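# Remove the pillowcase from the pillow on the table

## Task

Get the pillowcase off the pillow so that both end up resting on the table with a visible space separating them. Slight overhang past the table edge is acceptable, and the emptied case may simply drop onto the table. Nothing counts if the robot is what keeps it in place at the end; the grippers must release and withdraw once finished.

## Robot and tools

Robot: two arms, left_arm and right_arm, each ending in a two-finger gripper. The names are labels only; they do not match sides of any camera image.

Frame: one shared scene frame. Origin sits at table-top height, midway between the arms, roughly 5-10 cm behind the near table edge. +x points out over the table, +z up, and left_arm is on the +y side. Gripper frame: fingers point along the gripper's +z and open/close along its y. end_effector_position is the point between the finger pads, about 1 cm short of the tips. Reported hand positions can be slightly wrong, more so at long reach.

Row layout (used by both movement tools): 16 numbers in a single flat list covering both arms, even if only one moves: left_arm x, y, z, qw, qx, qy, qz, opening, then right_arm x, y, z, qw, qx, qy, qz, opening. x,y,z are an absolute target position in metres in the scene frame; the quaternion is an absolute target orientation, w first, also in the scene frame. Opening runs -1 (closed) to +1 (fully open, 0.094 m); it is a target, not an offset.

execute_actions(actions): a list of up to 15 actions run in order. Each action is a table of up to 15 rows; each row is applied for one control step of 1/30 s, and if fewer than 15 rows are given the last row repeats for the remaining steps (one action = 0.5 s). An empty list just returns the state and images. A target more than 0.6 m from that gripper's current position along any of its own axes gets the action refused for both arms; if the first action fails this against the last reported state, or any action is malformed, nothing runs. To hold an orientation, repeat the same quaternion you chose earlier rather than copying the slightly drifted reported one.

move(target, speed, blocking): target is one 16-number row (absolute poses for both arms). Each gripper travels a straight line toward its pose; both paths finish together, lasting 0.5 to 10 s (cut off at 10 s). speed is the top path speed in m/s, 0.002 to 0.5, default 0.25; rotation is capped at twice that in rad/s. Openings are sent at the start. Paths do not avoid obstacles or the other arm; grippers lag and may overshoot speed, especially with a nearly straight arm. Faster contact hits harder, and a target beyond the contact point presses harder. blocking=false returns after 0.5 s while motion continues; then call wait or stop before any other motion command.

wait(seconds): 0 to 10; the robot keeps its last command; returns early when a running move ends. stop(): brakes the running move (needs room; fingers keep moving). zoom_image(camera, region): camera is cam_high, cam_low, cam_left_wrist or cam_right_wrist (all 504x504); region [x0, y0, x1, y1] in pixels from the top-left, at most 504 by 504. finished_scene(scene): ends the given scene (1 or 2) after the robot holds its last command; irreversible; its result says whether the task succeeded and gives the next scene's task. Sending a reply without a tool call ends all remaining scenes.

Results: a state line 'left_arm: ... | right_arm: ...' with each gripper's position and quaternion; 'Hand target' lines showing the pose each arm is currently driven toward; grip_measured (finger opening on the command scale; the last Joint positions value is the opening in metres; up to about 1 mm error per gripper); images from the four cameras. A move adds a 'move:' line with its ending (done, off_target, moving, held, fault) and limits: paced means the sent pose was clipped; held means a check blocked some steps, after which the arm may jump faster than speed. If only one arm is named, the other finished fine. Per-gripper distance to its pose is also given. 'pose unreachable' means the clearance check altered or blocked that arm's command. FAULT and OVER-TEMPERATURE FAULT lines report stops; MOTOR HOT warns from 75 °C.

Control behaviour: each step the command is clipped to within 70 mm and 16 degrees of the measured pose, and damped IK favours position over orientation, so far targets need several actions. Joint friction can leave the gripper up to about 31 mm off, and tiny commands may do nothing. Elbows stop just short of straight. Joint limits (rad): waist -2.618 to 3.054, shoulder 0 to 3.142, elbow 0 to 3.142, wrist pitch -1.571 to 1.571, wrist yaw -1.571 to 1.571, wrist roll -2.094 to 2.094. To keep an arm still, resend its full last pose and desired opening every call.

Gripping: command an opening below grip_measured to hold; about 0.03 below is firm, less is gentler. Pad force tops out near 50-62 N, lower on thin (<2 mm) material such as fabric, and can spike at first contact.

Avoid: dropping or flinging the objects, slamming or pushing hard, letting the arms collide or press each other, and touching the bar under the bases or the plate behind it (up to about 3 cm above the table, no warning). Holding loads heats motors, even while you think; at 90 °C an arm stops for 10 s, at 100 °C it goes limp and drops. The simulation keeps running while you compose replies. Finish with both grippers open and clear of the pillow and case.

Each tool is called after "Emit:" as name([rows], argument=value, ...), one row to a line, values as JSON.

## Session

Emit:
execute_actions(actions=[])

Scene clock: 0.00 s.
left_arm: end_effector_position=(+0.2959, +0.4112, +0.3248) grip_measured=+1.000 end_effector_quat_wxyz=(+0.394, +0.024, +0.829, +0.396) | right_arm: end_effector_position=(+0.1221, -0.4933, +0.2995) grip_measured=+1.000 end_effector_quat_wxyz=(+0.179, +0.016, +0.957, -0.227)
Joint positions: left_arm=[-0.132  0.973  1.099 -0.66  -0.864  0.405  0.094] | right_arm=[-1.281  1.174  1.49  -1.341 -0.186 -1.135  0.094]
Joint velocities: left_arm=[ 0.007 -0.012  0.007  0.066 -0.022 -0.022  0.   ] | right_arm=[-0.007 -0.012  0.007  0.007  0.037  0.007  0.   ]
Motor temperatures (°C, as the motors report them): left_arm=[22 27 26 23 21 21] | right_arm=[21 26 26 25 23 24]
Hand target (left_arm): +0.296, +0.411, +0.325; +0.394, +0.024, +0.829, +0.396
Hand target (right_arm): +0.122, -0.493, +0.300; +0.179, +0.016, +0.957, -0.227

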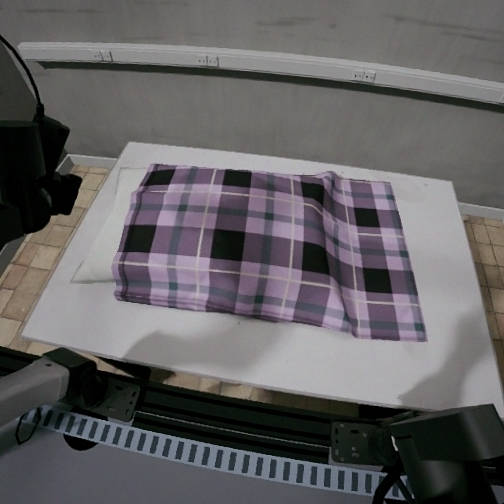

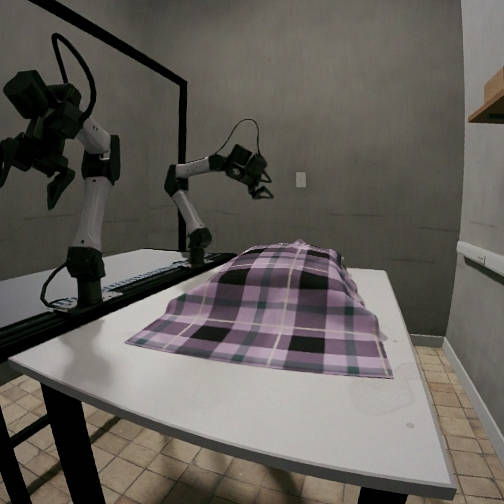

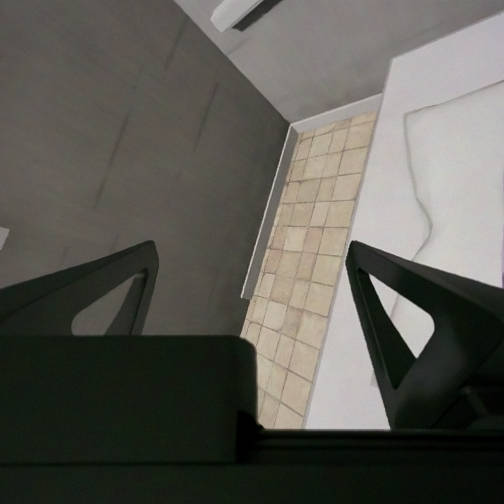

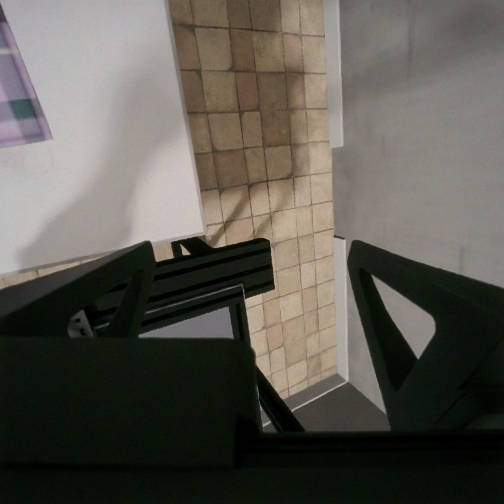

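Emit:
move(target=[0.30,0.44,0.28,0.3,-0.05,0.93,0.1,-1,0.33,-0.34,0.13,0,0,1,0,0.4], speed=0.3)

Scene clock: 2.07 s.
left_arm: end_effector_position=(+0.2973, +0.4413, +0.2745) grip_measured=-0.976 end_effector_quat_wxyz=(+0.299, -0.058, +0.947, +0.101) | right_arm: end_effector_position=(+0.3251, -0.3423, +0.1256) grip_measured=+0.402 end_effector_quat_wxyz=(-0.006, -0.003, +1.000, +0.005)
Joint positions: left_arm=[ 0.398  1.21   1.415 -1.09  -0.043  0.256  0.001] | right_arm=[-0.306  1.804  1.528 -1.303 -0.035 -0.259  0.066]
Joint velocities: left_arm=[-0.002  0.007 -0.002  0.022 -0.037  0.007 -0.001] | right_arm=[ 0.012  0.007  0.002 -0.066 -0.037  0.051 -0.   ]
Motor temperatures (°C, as the motors report them): left_arm=[22 27 26 23 21 21] | right_arm=[21 26 27 25 23 24]
Hand target (left_arm): +0.299, +0.442, +0.280; +0.303, -0.056, +0.946, +0.098
Hand target (right_arm): +0.330, -0.341, +0.131; +0.003, +0.001, +1.000, +0.006
Off the commanded pose (left_arm): 0.006 m, 1 deg.
Off the commanded pose (right_arm): 0.007 m, 1 deg.
move: done

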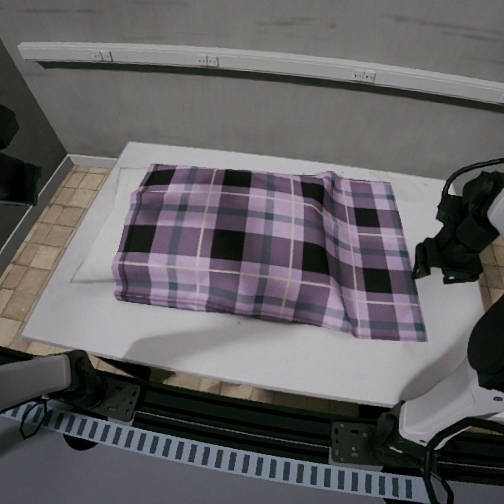

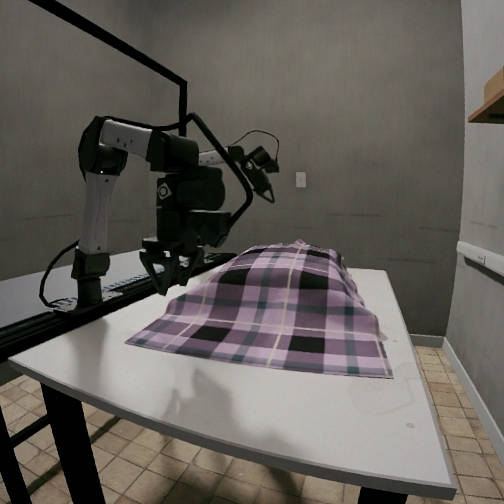

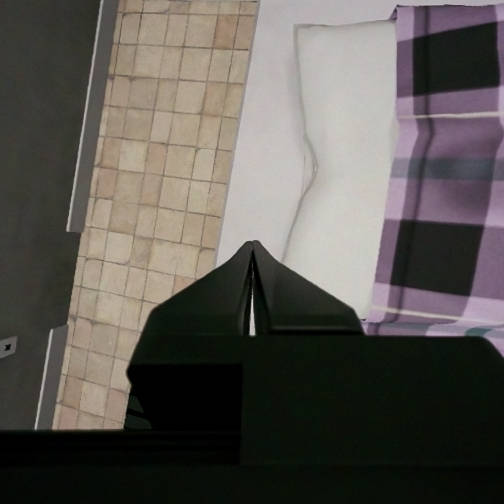

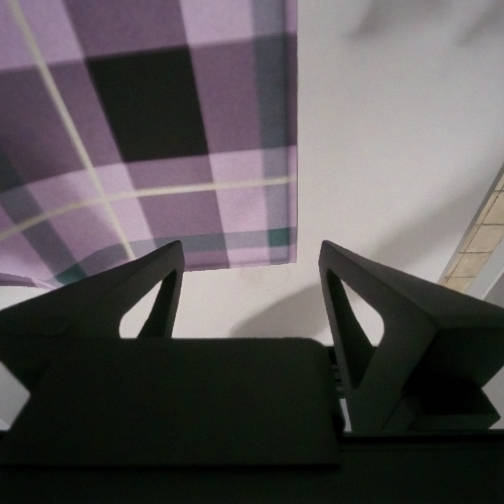

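Emit:
move(target=[0.33,0.42,0.22,0.1,-0.1,0.94,-0.3,-1,0.38,-0.378,0.05,0,0,1,0,0.4], speed=0.2)

Scene clock: 6.03 s.
left_arm: end_effector_position=(+0.3301, +0.4213, +0.2216) grip_measured=-0.977 end_effector_quat_wxyz=(+0.141, -0.116, +0.944, -0.274) | right_arm: end_effector_position=(+0.3742, -0.3694, +0.0486) grip_measured=+0.402 end_effector_quat_wxyz=(-0.011, -0.003, +1.000, +0.006)
Joint positions: left_arm=[ 0.63   1.75   1.782 -1.546  0.608  0.341  0.001] | right_arm=[-0.336  2.067  1.581 -1.103 -0.036 -0.29   0.066]
Joint velocities: left_arm=[-0.012 -0.002 -0.007  0.037  0.066  0.051  0.001] | right_arm=[-0.012 -0.007 -0.012 -0.022  0.037  0.007  0.002]
Motor temperatures (°C, as the motors report them): left_arm=[22 27 27 24 22 21] | right_arm=[21 27 28 25 23 24]
Hand target (left_arm): +0.328, +0.420, +0.220; +0.136, -0.118, +0.942, -0.283
Hand target (right_arm): +0.381, -0.378, +0.051; +0.000, -0.000, +1.000, -0.000
Off the commanded pose (left_arm): 0.002 m, 6 deg.
Off the commanded pose (right_arm): 0.010 m, 1 deg.
joint sent to its limit (left arm) — the command would take joint 4 (wrist pitch) past its lower limit, so that joint was sent only as far as its limit.
move: off_target (left_arm)

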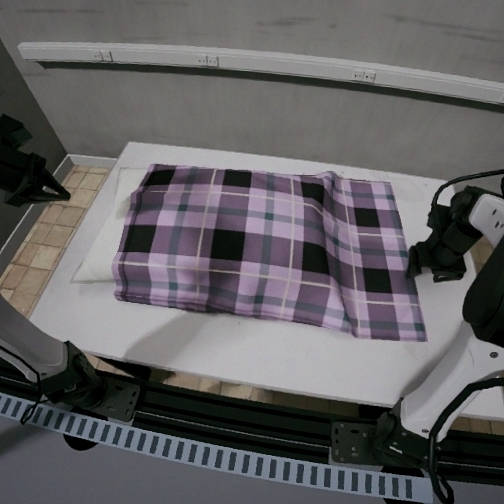

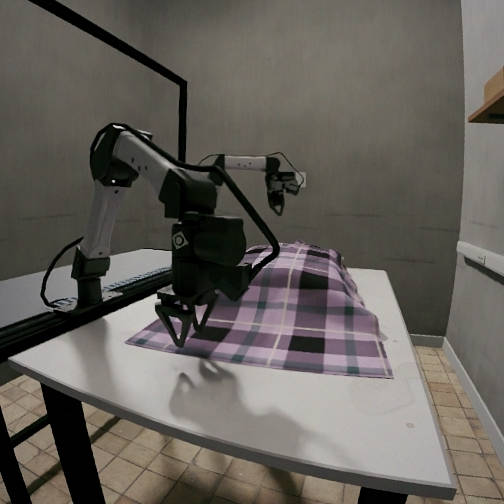

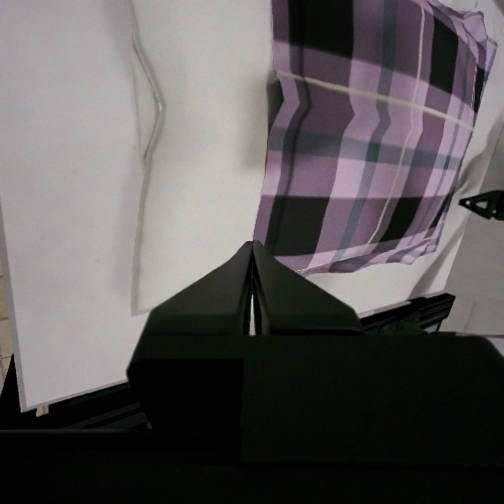

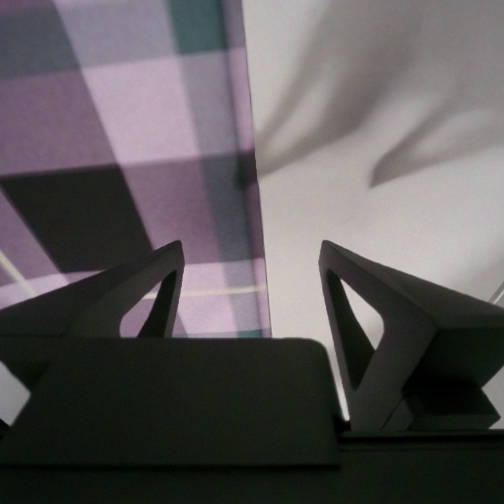

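Emit:
move(target=[0.33,0.42,0.22,0.141,-0.116,0.944,-0.274,-1,0.378,-0.372,0.008,0,0,1,0,0.4], speed=0.1)

Emit:
move(target=[0.33,0.42,0.22,0.141,-0.116,0.944,-0.274,-1,0.378,-0.372,0.008,0,0,1,0,-1])

Scene clock: 7.00 s.
left_arm: end_effector_position=(+0.3312, +0.4217, +0.2218) grip_measured=-0.977 end_effector_quat_wxyz=(+0.144, -0.115, +0.944, -0.273) | right_arm: end_effector_position=(+0.3770, -0.3705, +0.0175) grip_measured=+0.402 end_effector_quat_wxyz=(-0.002, -0.003, +1.000, +0.005)
Joint positions: left_arm=[ 0.63   1.75   1.782 -1.541  0.61   0.341  0.001] | right_arm=[-0.336  2.1    1.502 -0.975 -0.039 -0.29   0.066]
Joint velocities: left_arm=[ 0.002  0.012 -0.002  0.037 -0.022  0.037 -0.002] | right_arm=[-0.002 -0.012 -0.012 -0.11   0.051  0.11  -0.   ]
Motor temperatures (°C, as the motors report them): left_arm=[22 27 27 24 22 21] | right_arm=[21 28 28 25 23 24]
Hand target (left_arm): +0.330, +0.420, +0.220; +0.141, -0.116, +0.944, -0.274
Hand target (right_arm): +0.378, -0.372, +0.008; -0.000, -0.000, +1.000, +0.000
Off the commanded pose (left_arm): 0.003 m, 0 deg.
Off the commanded pose (right_arm): 0.010 m, 1 deg.
move: done

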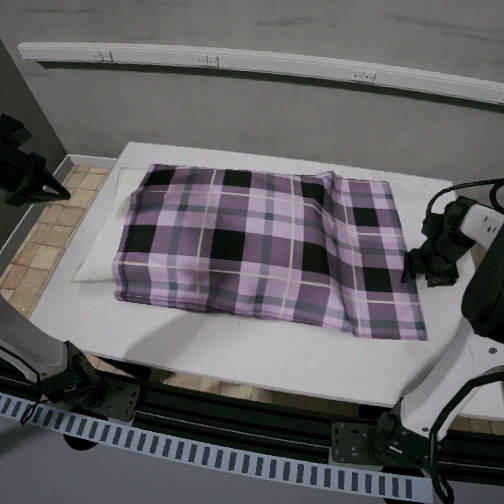

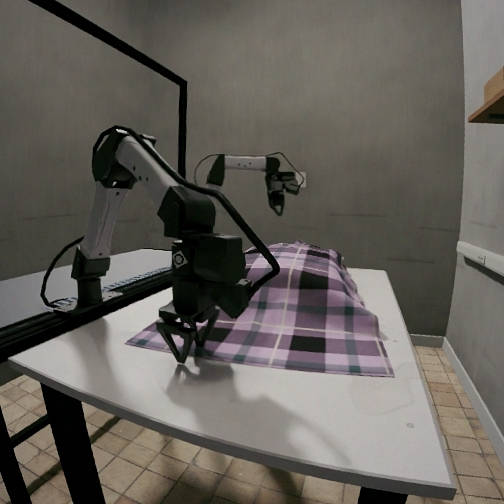

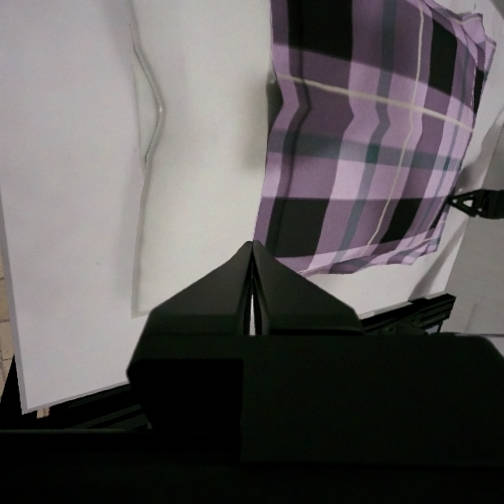

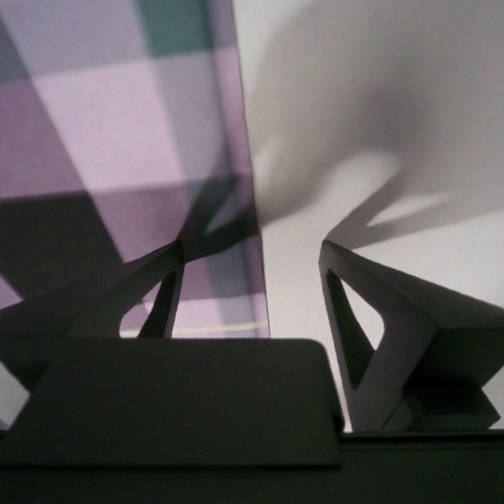

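Scene clock: 7.70 s.
left_arm: end_effector_position=(+0.3312, +0.4217, +0.2218) grip_measured=-0.977 end_effector_quat_wxyz=(+0.144, -0.115, +0.944, -0.273) | right_arm: end_effector_position=(+0.3779, -0.3681, +0.0178) grip_measured=-0.982 end_effector_quat_wxyz=(+0.000, -0.003, +1.000, +0.012)
Joint positions: left_arm=[ 0.63   1.75   1.782 -1.541  0.61   0.341  0.001] | right_arm=[-0.336  2.099  1.502 -0.975 -0.053 -0.289  0.001]
Joint velocities: left_arm=[-0.002 -0.002 -0.007 -0.081 -0.051  0.007 -0.001] | right_arm=[ 0.007 -0.007 -0.017 -0.066  0.022  0.007  0.   ]
Motor temperatures (°C, as the motors report them): left_arm=[22 27 27 24 22 21] | right_arm=[21 28 28 25 23 24]
Hand target (left_arm): +0.330, +0.420, +0.220; +0.141, -0.116, +0.944, -0.274
Hand target (right_arm): +0.378, -0.372, +0.008; -0.000, +0.000, +1.000, +0.000
Off the commanded pose (left_arm): 0.003 m, 0 deg.
Off the commanded pose (right_arm): 0.011 m, 1 deg.
move: off_target (right_arm)

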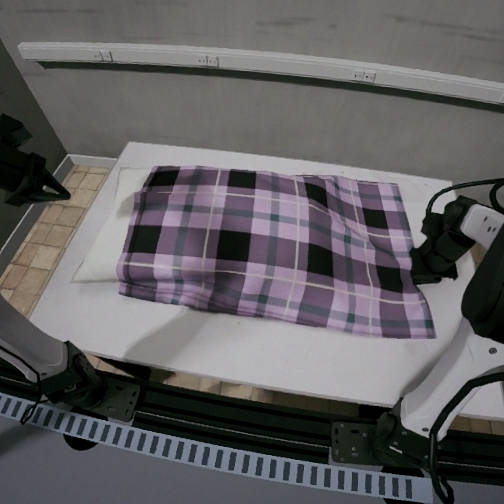

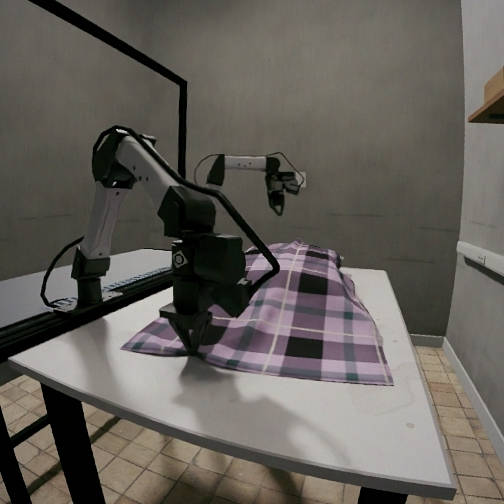

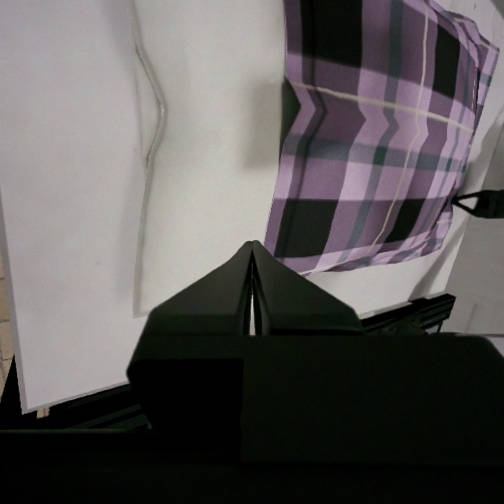

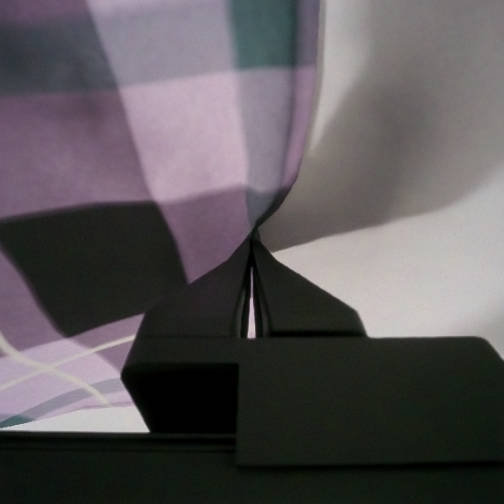

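Emit:
move(target=[0.36,0.35,0.18,0.04,-0.111,0.934,-0.337,-1,0.36,-0.30,0.48,0.47,0,0.883,0,-1], speed=0.25)

Scene clock: 10.63 s.
left_arm: end_effector_position=(+0.3605, +0.3550, +0.1869) grip_measured=-0.977 end_effector_quat_wxyz=(+0.051, -0.109, +0.938, -0.325) | right_arm: end_effector_position=(+0.3503, -0.3011, +0.4605) grip_measured=-0.982 end_effector_quat_wxyz=(+0.437, +0.002, +0.900, -0.001)
Joint positions: left_arm=[ 0.425  1.877  1.782 -1.517  0.638  0.178  0.001] | right_arm=[-0.279  1.647  2.512 -1.532 -0.193 -0.115  0.001]
Joint velocities: left_arm=[ 0.002  0.012  0.007 -0.037  0.051 -0.007  0.002] | right_arm=[ 0.007 -0.012  0.017 -0.051 -0.037  0.007 -0.   ]
Motor temperatures (°C, as the motors report them): left_arm=[22 28 28 24 22 21] | right_arm=[21 29 28 26 23 24]
Hand target (left_arm): +0.358, +0.349, +0.180; +0.038, -0.112, +0.935, -0.334
Hand target (right_arm): +0.354, -0.299, +0.479; +0.469, -0.003, +0.883, -0.004
Off the commanded pose (left_arm): 0.009 m, 2 deg.
Off the commanded pose (right_arm): 0.022 m, 4 deg.
move: off_target (right_arm)

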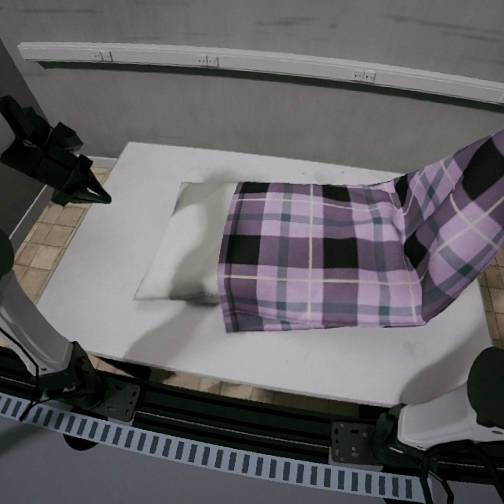

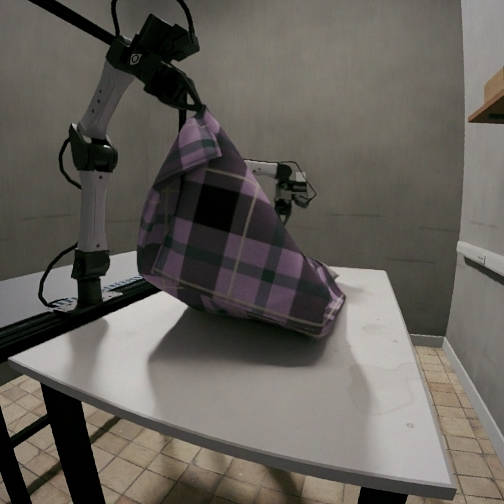

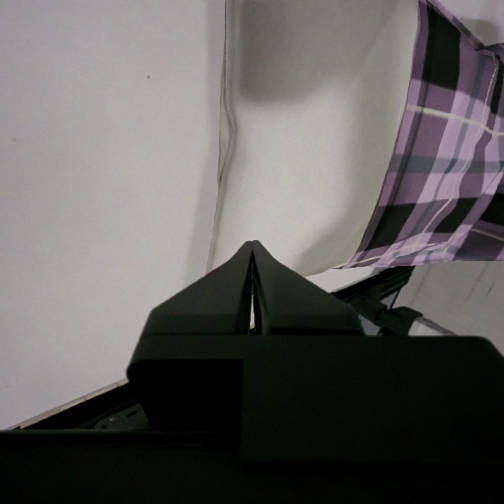

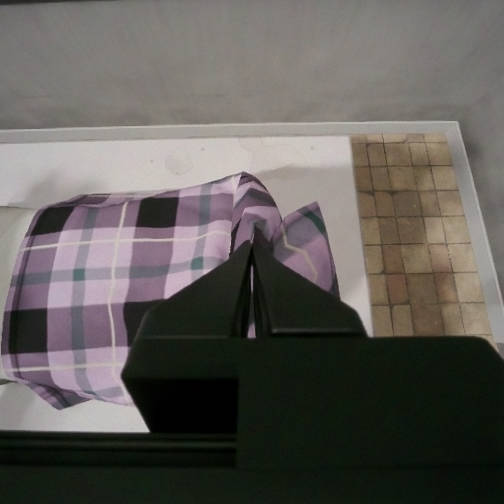

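Emit:
move(target=[0.36,0.33,0.18,0.04,-0.111,0.934,-0.337,-1,0.36,-0.15,0.53,0.5,0,0.866,0,-1], speed=0.2)

Scene clock: 12.40 s.
left_arm: end_effector_position=(+0.3630, +0.3362, +0.1740) grip_measured=-0.977 end_effector_quat_wxyz=(+0.034, -0.115, +0.936, -0.332) | right_arm: end_effector_position=(+0.3551, -0.1573, +0.5060) grip_measured=-0.982 end_effector_quat_wxyz=(+0.521, -0.018, +0.854, -0.001)
Joint positions: left_arm=[ 0.376  1.877  1.725 -1.461  0.647  0.115  0.001] | right_arm=[ 0.393  1.795  2.843 -1.545  0.368  0.199  0.001]
Joint velocities: left_arm=[-0.007 -0.007  0.002  0.007 -0.051  0.051  0.   ] | right_arm=[ 0.002  0.012 -0.007  0.022  0.007 -0.007 -0.001]
Motor temperatures (°C, as the motors report them): left_arm=[22 28 28 23 22 21] | right_arm=[21 29 28 27 23 24]
Hand target (left_arm): +0.360, +0.330, +0.180; +0.039, -0.111, +0.934, -0.336
Hand target (right_arm): +0.358, -0.154, +0.528; +0.558, -0.006, +0.830, +0.014
Off the commanded pose (left_arm): 0.009 m, 1 deg.
Off the commanded pose (right_arm): 0.026 m, 3 deg.
elbow stopped short (right arm): the move would have taken joint 3 (elbow) straighter than the controller allows; a more bent joint 3 avoids this.
move: off_target (right_arm)

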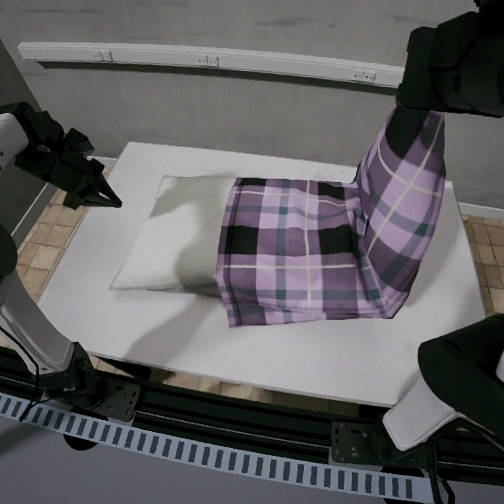

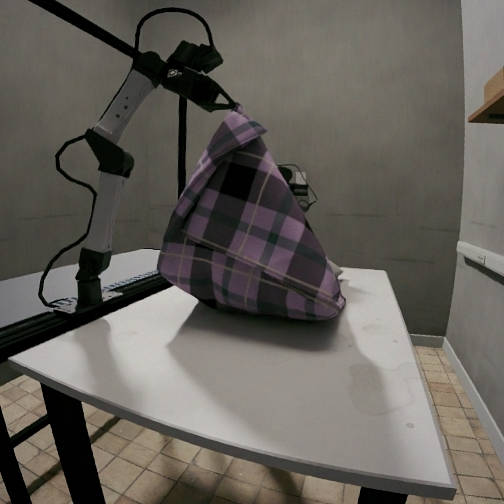

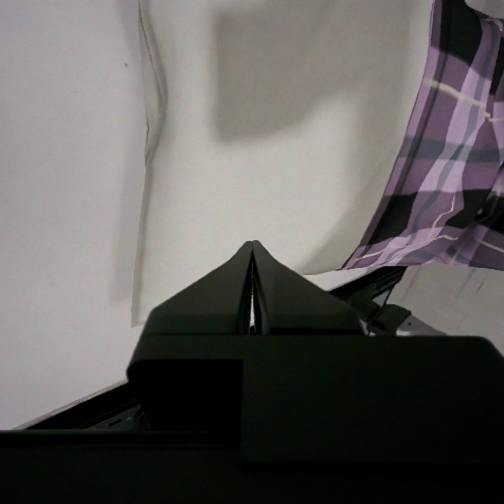

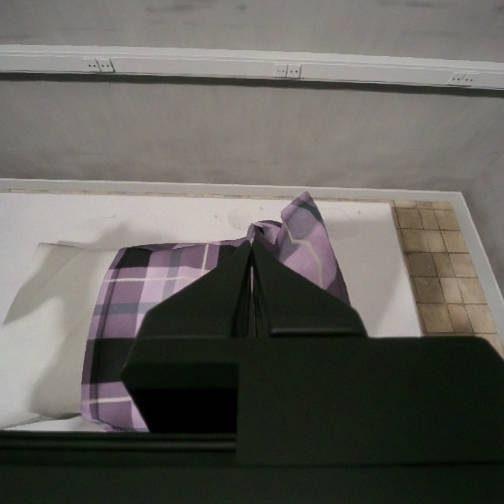

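Emit:
move(target=[0.36,0.40,0.18,0.04,-0.111,0.934,-0.337,-1,0.38,-0.04,0.52,0.66,-0.159,0.719,0.146,-1], speed=0.2)

Scene clock: 14.77 s.
left_arm: end_effector_position=(+0.3587, +0.3990, +0.1783) grip_measured=-0.977 end_effector_quat_wxyz=(+0.068, -0.123, +0.935, -0.326) | right_arm: end_effector_position=(+0.3879, -0.0446, +0.4940) grip_measured=-0.982 end_effector_quat_wxyz=(+0.630, -0.158, +0.750, +0.123)
Joint positions: left_arm=[ 0.547  1.932  1.823 -1.546  0.647  0.285  0.001] | right_arm=[ 0.519  1.47   1.889 -0.575  0.166  0.032  0.001]
Joint velocities: left_arm=[-0.012  0.007  0.012 -0.051  0.022  0.037  0.   ] | right_arm=[-0.022 -0.017 -0.017  0.037 -0.007 -0.051 -0.001]
Motor temperatures (°C, as the motors report them): left_arm=[22 29 28 23 22 21] | right_arm=[21 29 28 28 23 24]
Hand target (left_arm): +0.361, +0.400, +0.180; +0.068, -0.121, +0.934, -0.329
Hand target (right_arm): +0.379, -0.041, +0.521; +0.662, -0.159, +0.719, +0.144
Off the commanded pose (left_arm): 0.002 m, 4 deg.
Off the commanded pose (right_arm): 0.028 m, 6 deg.
joint sent to its limit (left arm) — the command would take joint 4 (wrist pitch) past its lower limit, so that joint was sent only as far as its limit.
move: off_target (left_arm, right_arm)

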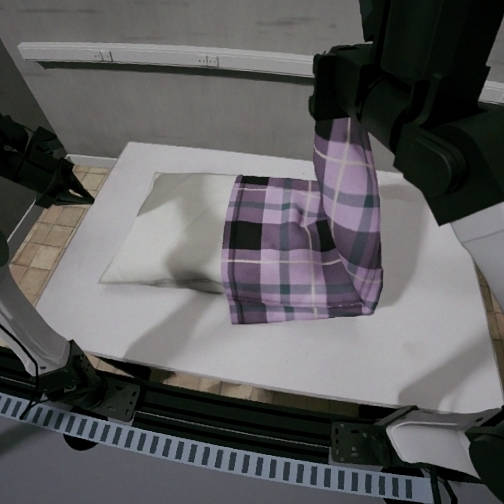

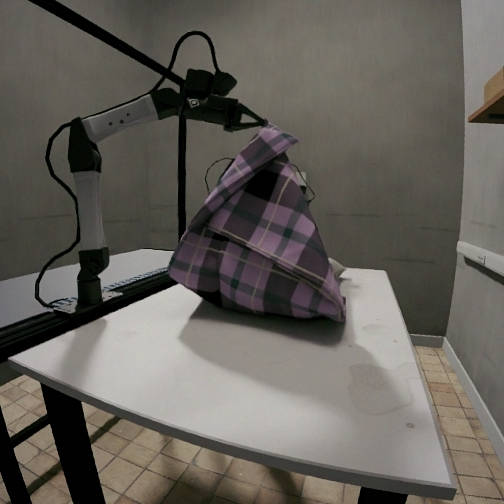

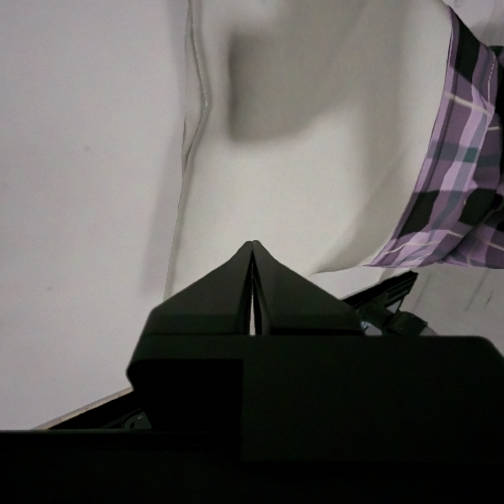

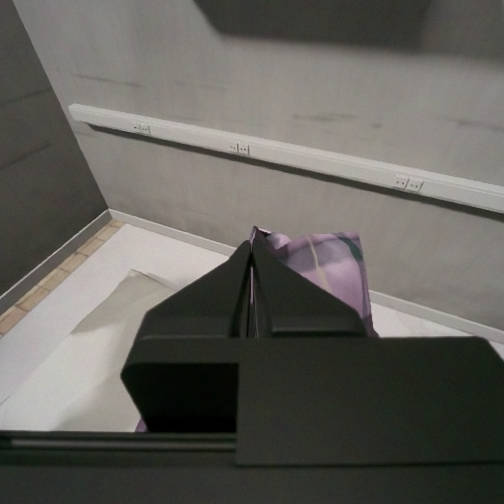

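Emit:
move(target=[0.365,0.28,0.17,0.04,-0.111,0.934,-0.337,-1,0.38,-0.04,0.52,0.66,-0.159,0.719,0.146,-1], speed=0.3)

Emit:
move(target=[0.365,0.28,0.045,0.04,-0.111,0.934,-0.337,-1,0.38,-0.04,0.52,0.66,-0.159,0.719,0.146,-1], speed=0.2)

Emit:
move(target=[0.365,0.28,0.045,0.04,-0.111,0.934,-0.337,-1,0.36,-0.45,0.45,0.64,0.17,0.72,-0.18,-1], speed=0.22)

Scene clock: 16.03 s.
left_arm: end_effector_position=(+0.3673, +0.2796, +0.1669) grip_measured=-0.977 end_effector_quat_wxyz=(+0.033, -0.109, +0.935, -0.335) | right_arm: end_effector_position=(+0.3877, -0.0438, +0.4947) grip_measured=-0.982 end_effector_quat_wxyz=(+0.631, -0.159, +0.749, +0.125)
Joint positions: left_arm=[ 0.216  1.808  1.597 -1.29   0.651 -0.069  0.001] | right_arm=[ 0.519  1.47   1.889 -0.572  0.162  0.032  0.001]
Joint velocities: left_arm=[-0.002 -0.012  0.007 -0.081  0.022 -0.066 -0.001] | right_arm=[ 0.027 -0.027  0.012 -0.022  0.007  0.007  0.   ]
Motor temperatures (°C, as the motors report them): left_arm=[22 29 28 23 22 21] | right_arm=[21 29 29 29 23 24]
Hand target (left_arm): +0.364, +0.279, +0.170; +0.038, -0.111, +0.935, -0.334
Hand target (right_arm): +0.379, -0.041, +0.520; +0.660, -0.159, +0.720, +0.145
Off the commanded pose (left_arm): 0.004 m, 1 deg.
Off the commanded pose (right_arm): 0.027 m, 5 deg.
move: off_target (right_arm)

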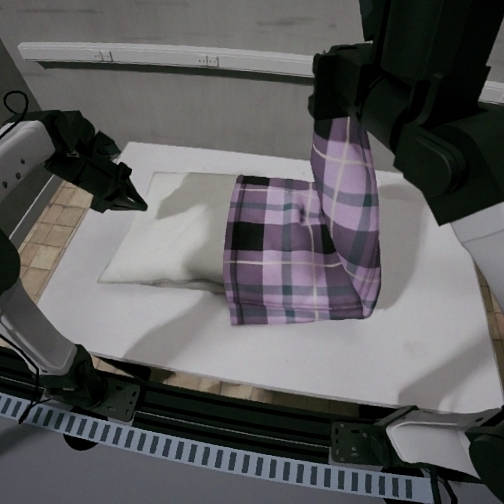

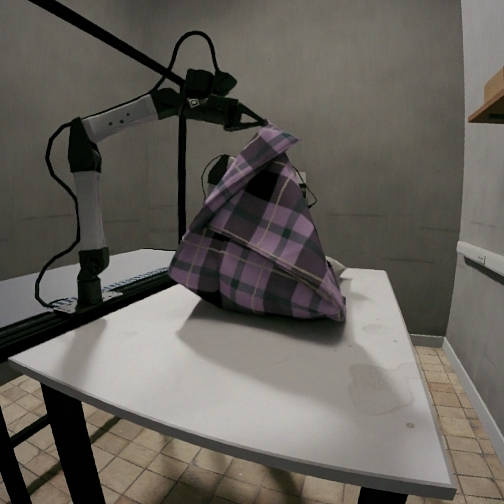

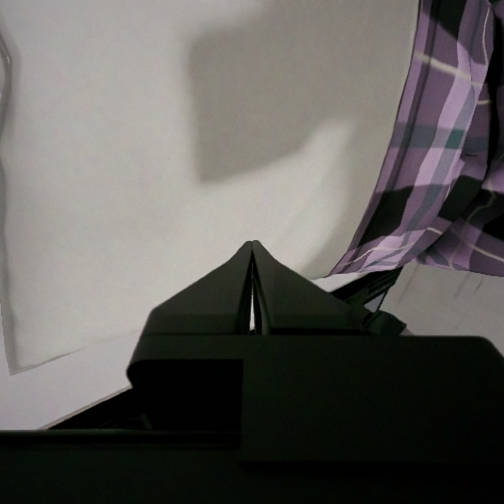

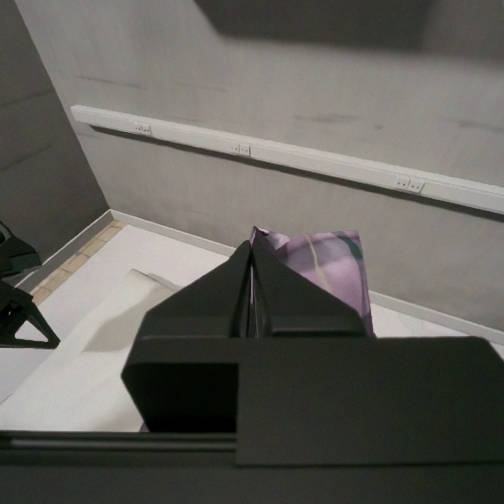

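Scene clock: 17.33 s.
left_arm: end_effector_position=(+0.3671, +0.2738, +0.0686) grip_measured=-0.977 end_effector_quat_wxyz=(+0.055, -0.104, +0.927, -0.358) | right_arm: end_effector_position=(+0.3878, -0.0434, +0.4962) grip_measured=-0.982 end_effector_quat_wxyz=(+0.633, -0.158, +0.747, +0.126)
Joint positions: left_arm=[ 0.23   1.856  1.233 -0.842  0.702 -0.06   0.001] | right_arm=[ 0.519  1.47   1.889 -0.566  0.161  0.032  0.001]
Joint velocities: left_arm=[-0.012  0.012  0.002  0.022 -0.066  0.037  0.001] | right_arm=[-0.002 -0.002 -0.012  0.037 -0.022 -0.066 -0.001]
Motor temperatures (°C, as the motors report them): left_arm=[22 30 28 23 22 21] | right_arm=[21 29 29 29 23 24]
Hand target (left_arm): +0.360, +0.279, +0.046; +0.039, -0.111, +0.934, -0.338
Hand target (right_arm): +0.379, -0.041, +0.520; +0.660, -0.159, +0.720, +0.145
Off the commanded pose (left_arm): 0.024 m, 3 deg.
Off the commanded pose (right_arm): 0.025 m, 5 deg.
move: off_target (left_arm, right_arm)

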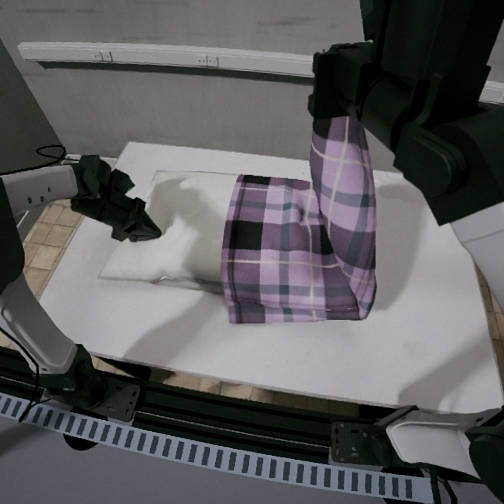

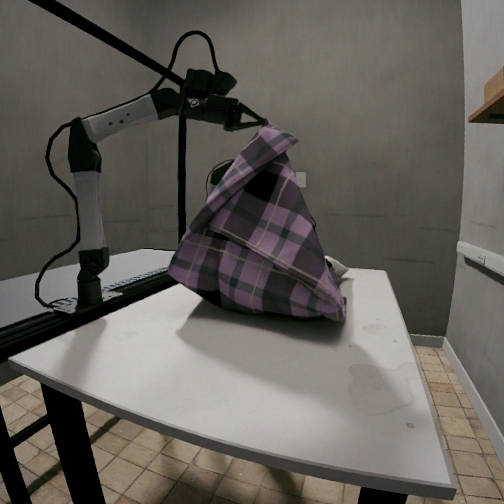

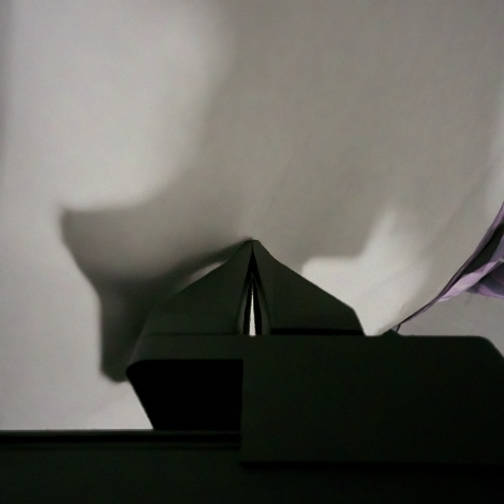

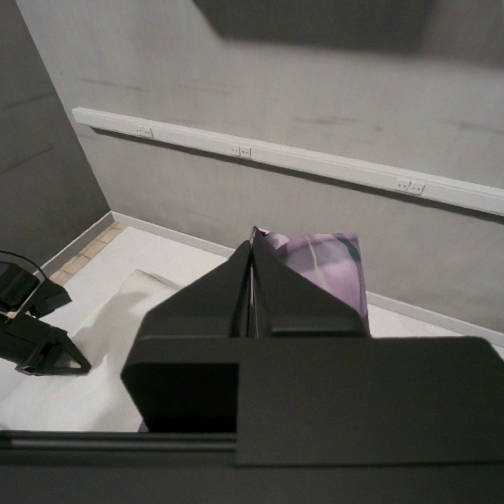

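Scene clock: 19.97 s.
left_arm: end_effector_position=(+0.3682, +0.2718, +0.0706) grip_measured=-0.977 end_effector_quat_wxyz=(+0.057, -0.102, +0.924, -0.365) | right_arm: end_effector_position=(+0.3606, -0.4398, +0.4348) grip_measured=-0.982 end_effector_quat_wxyz=(+0.620, +0.169, +0.747, -0.171)
Joint positions: left_arm=[ 0.23   1.856  1.233 -0.837  0.719 -0.06   0.001] | right_arm=[-0.524  1.208  1.397 -0.363  0.015 -0.013  0.001]
Joint velocities: left_arm=[ 0.007  0.007 -0.007 -0.007  0.022 -0.066  0.   ] | right_arm=[-0.002  0.007 -0.017 -0.022  0.022 -0.037  0.001]
Motor temperatures (°C, as the motors report them): left_arm=[22 30 28 23 22 21] | right_arm=[21 29 29 30 23 24]
Hand target (left_arm): +0.363, +0.280, +0.046; +0.040, -0.111, +0.934, -0.337
Hand target (right_arm): +0.360, -0.446, +0.450; +0.640, +0.168, +0.726, -0.185
Off the commanded pose (left_arm): 0.027 m, 4 deg.
Off the commanded pose (right_arm): 0.018 m, 4 deg.
move: off_target (left_arm, right_arm)

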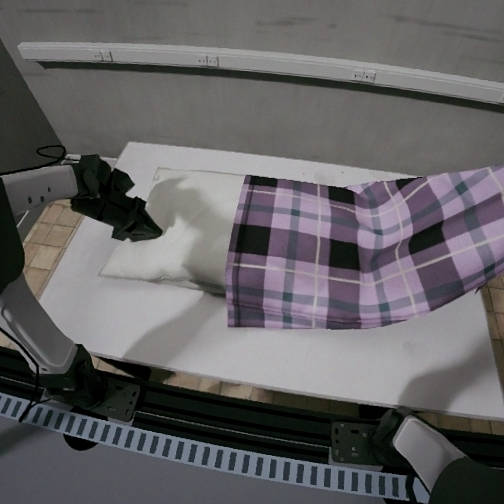

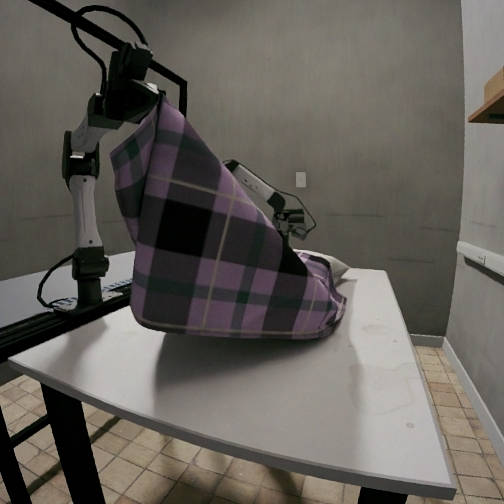

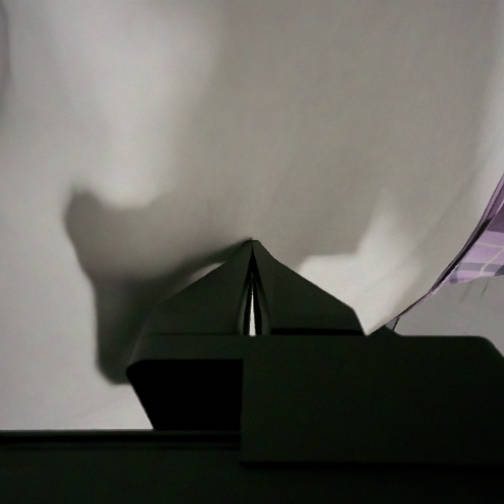

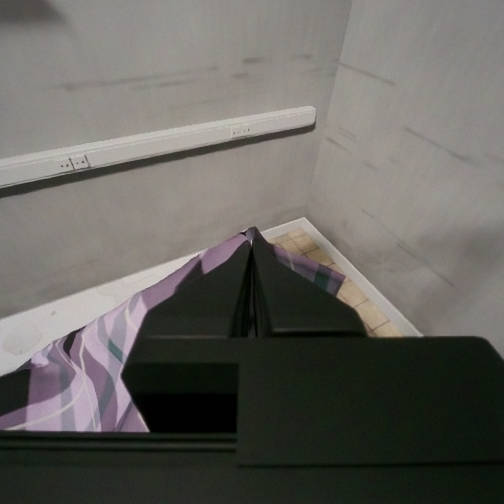

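Emit:
move(target=[0.365,0.28,0.045,0.04,-0.111,0.934,-0.337,-1,0.30,-0.80,0.36,0.557,0.383,0.663,-0.3215,-1], speed=0.2)

Scene clock: 22.70 s.
left_arm: end_effector_position=(+0.3690, +0.2709, +0.0716) grip_measured=-0.977 end_effector_quat_wxyz=(+0.059, -0.101, +0.922, -0.369) | right_arm: end_effector_position=(+0.3069, -0.7939, +0.3444) grip_measured=-0.983 end_effector_quat_wxyz=(+0.542, +0.381, +0.682, -0.309)
Joint positions: left_arm=[ 0.23   1.856  1.233 -0.834  0.728 -0.06   0.001] | right_arm=[-1.125  1.973  1.827 -0.093 -0.05   0.006  0.001]
Joint velocities: left_arm=[ 0.012 -0.012  0.002 -0.022 -0.022  0.022 -0.   ] | right_arm=[ 0.012  0.002  0.002 -0.037 -0.037 -0.11   0.   ]
Motor temperatures (°C, as the motors report them): left_arm=[22 30 28 24 22 21] | right_arm=[21 30 30 31 23 24]
Hand target (left_arm): +0.363, +0.280, +0.047; +0.040, -0.111, +0.934, -0.338
Hand target (right_arm): +0.301, -0.799, +0.362; +0.555, +0.382, +0.665, -0.322
Off the commanded pose (left_arm): 0.028 m, 5 deg.
Off the commanded pose (right_arm): 0.018 m, 3 deg.
move: off_target (left_arm, right_arm)

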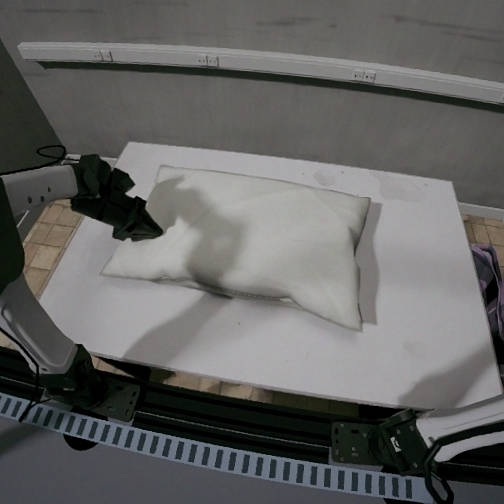

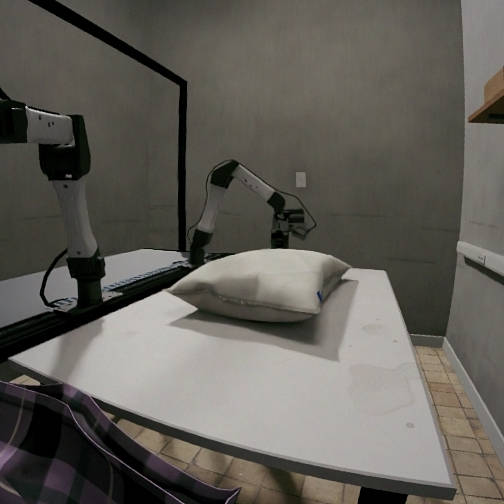

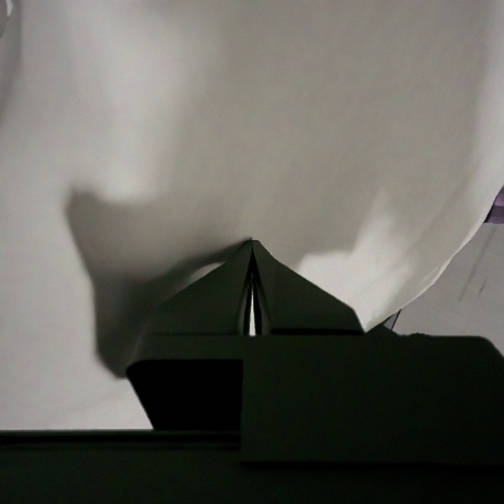

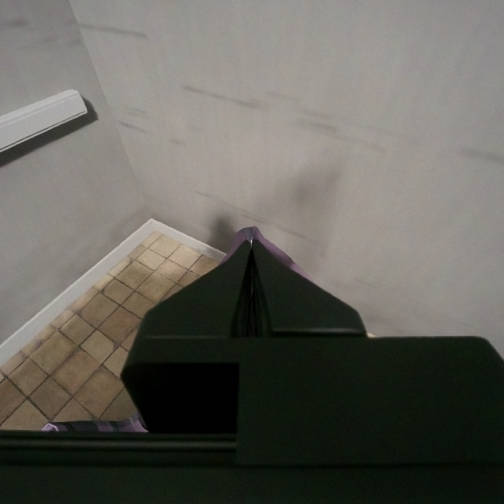

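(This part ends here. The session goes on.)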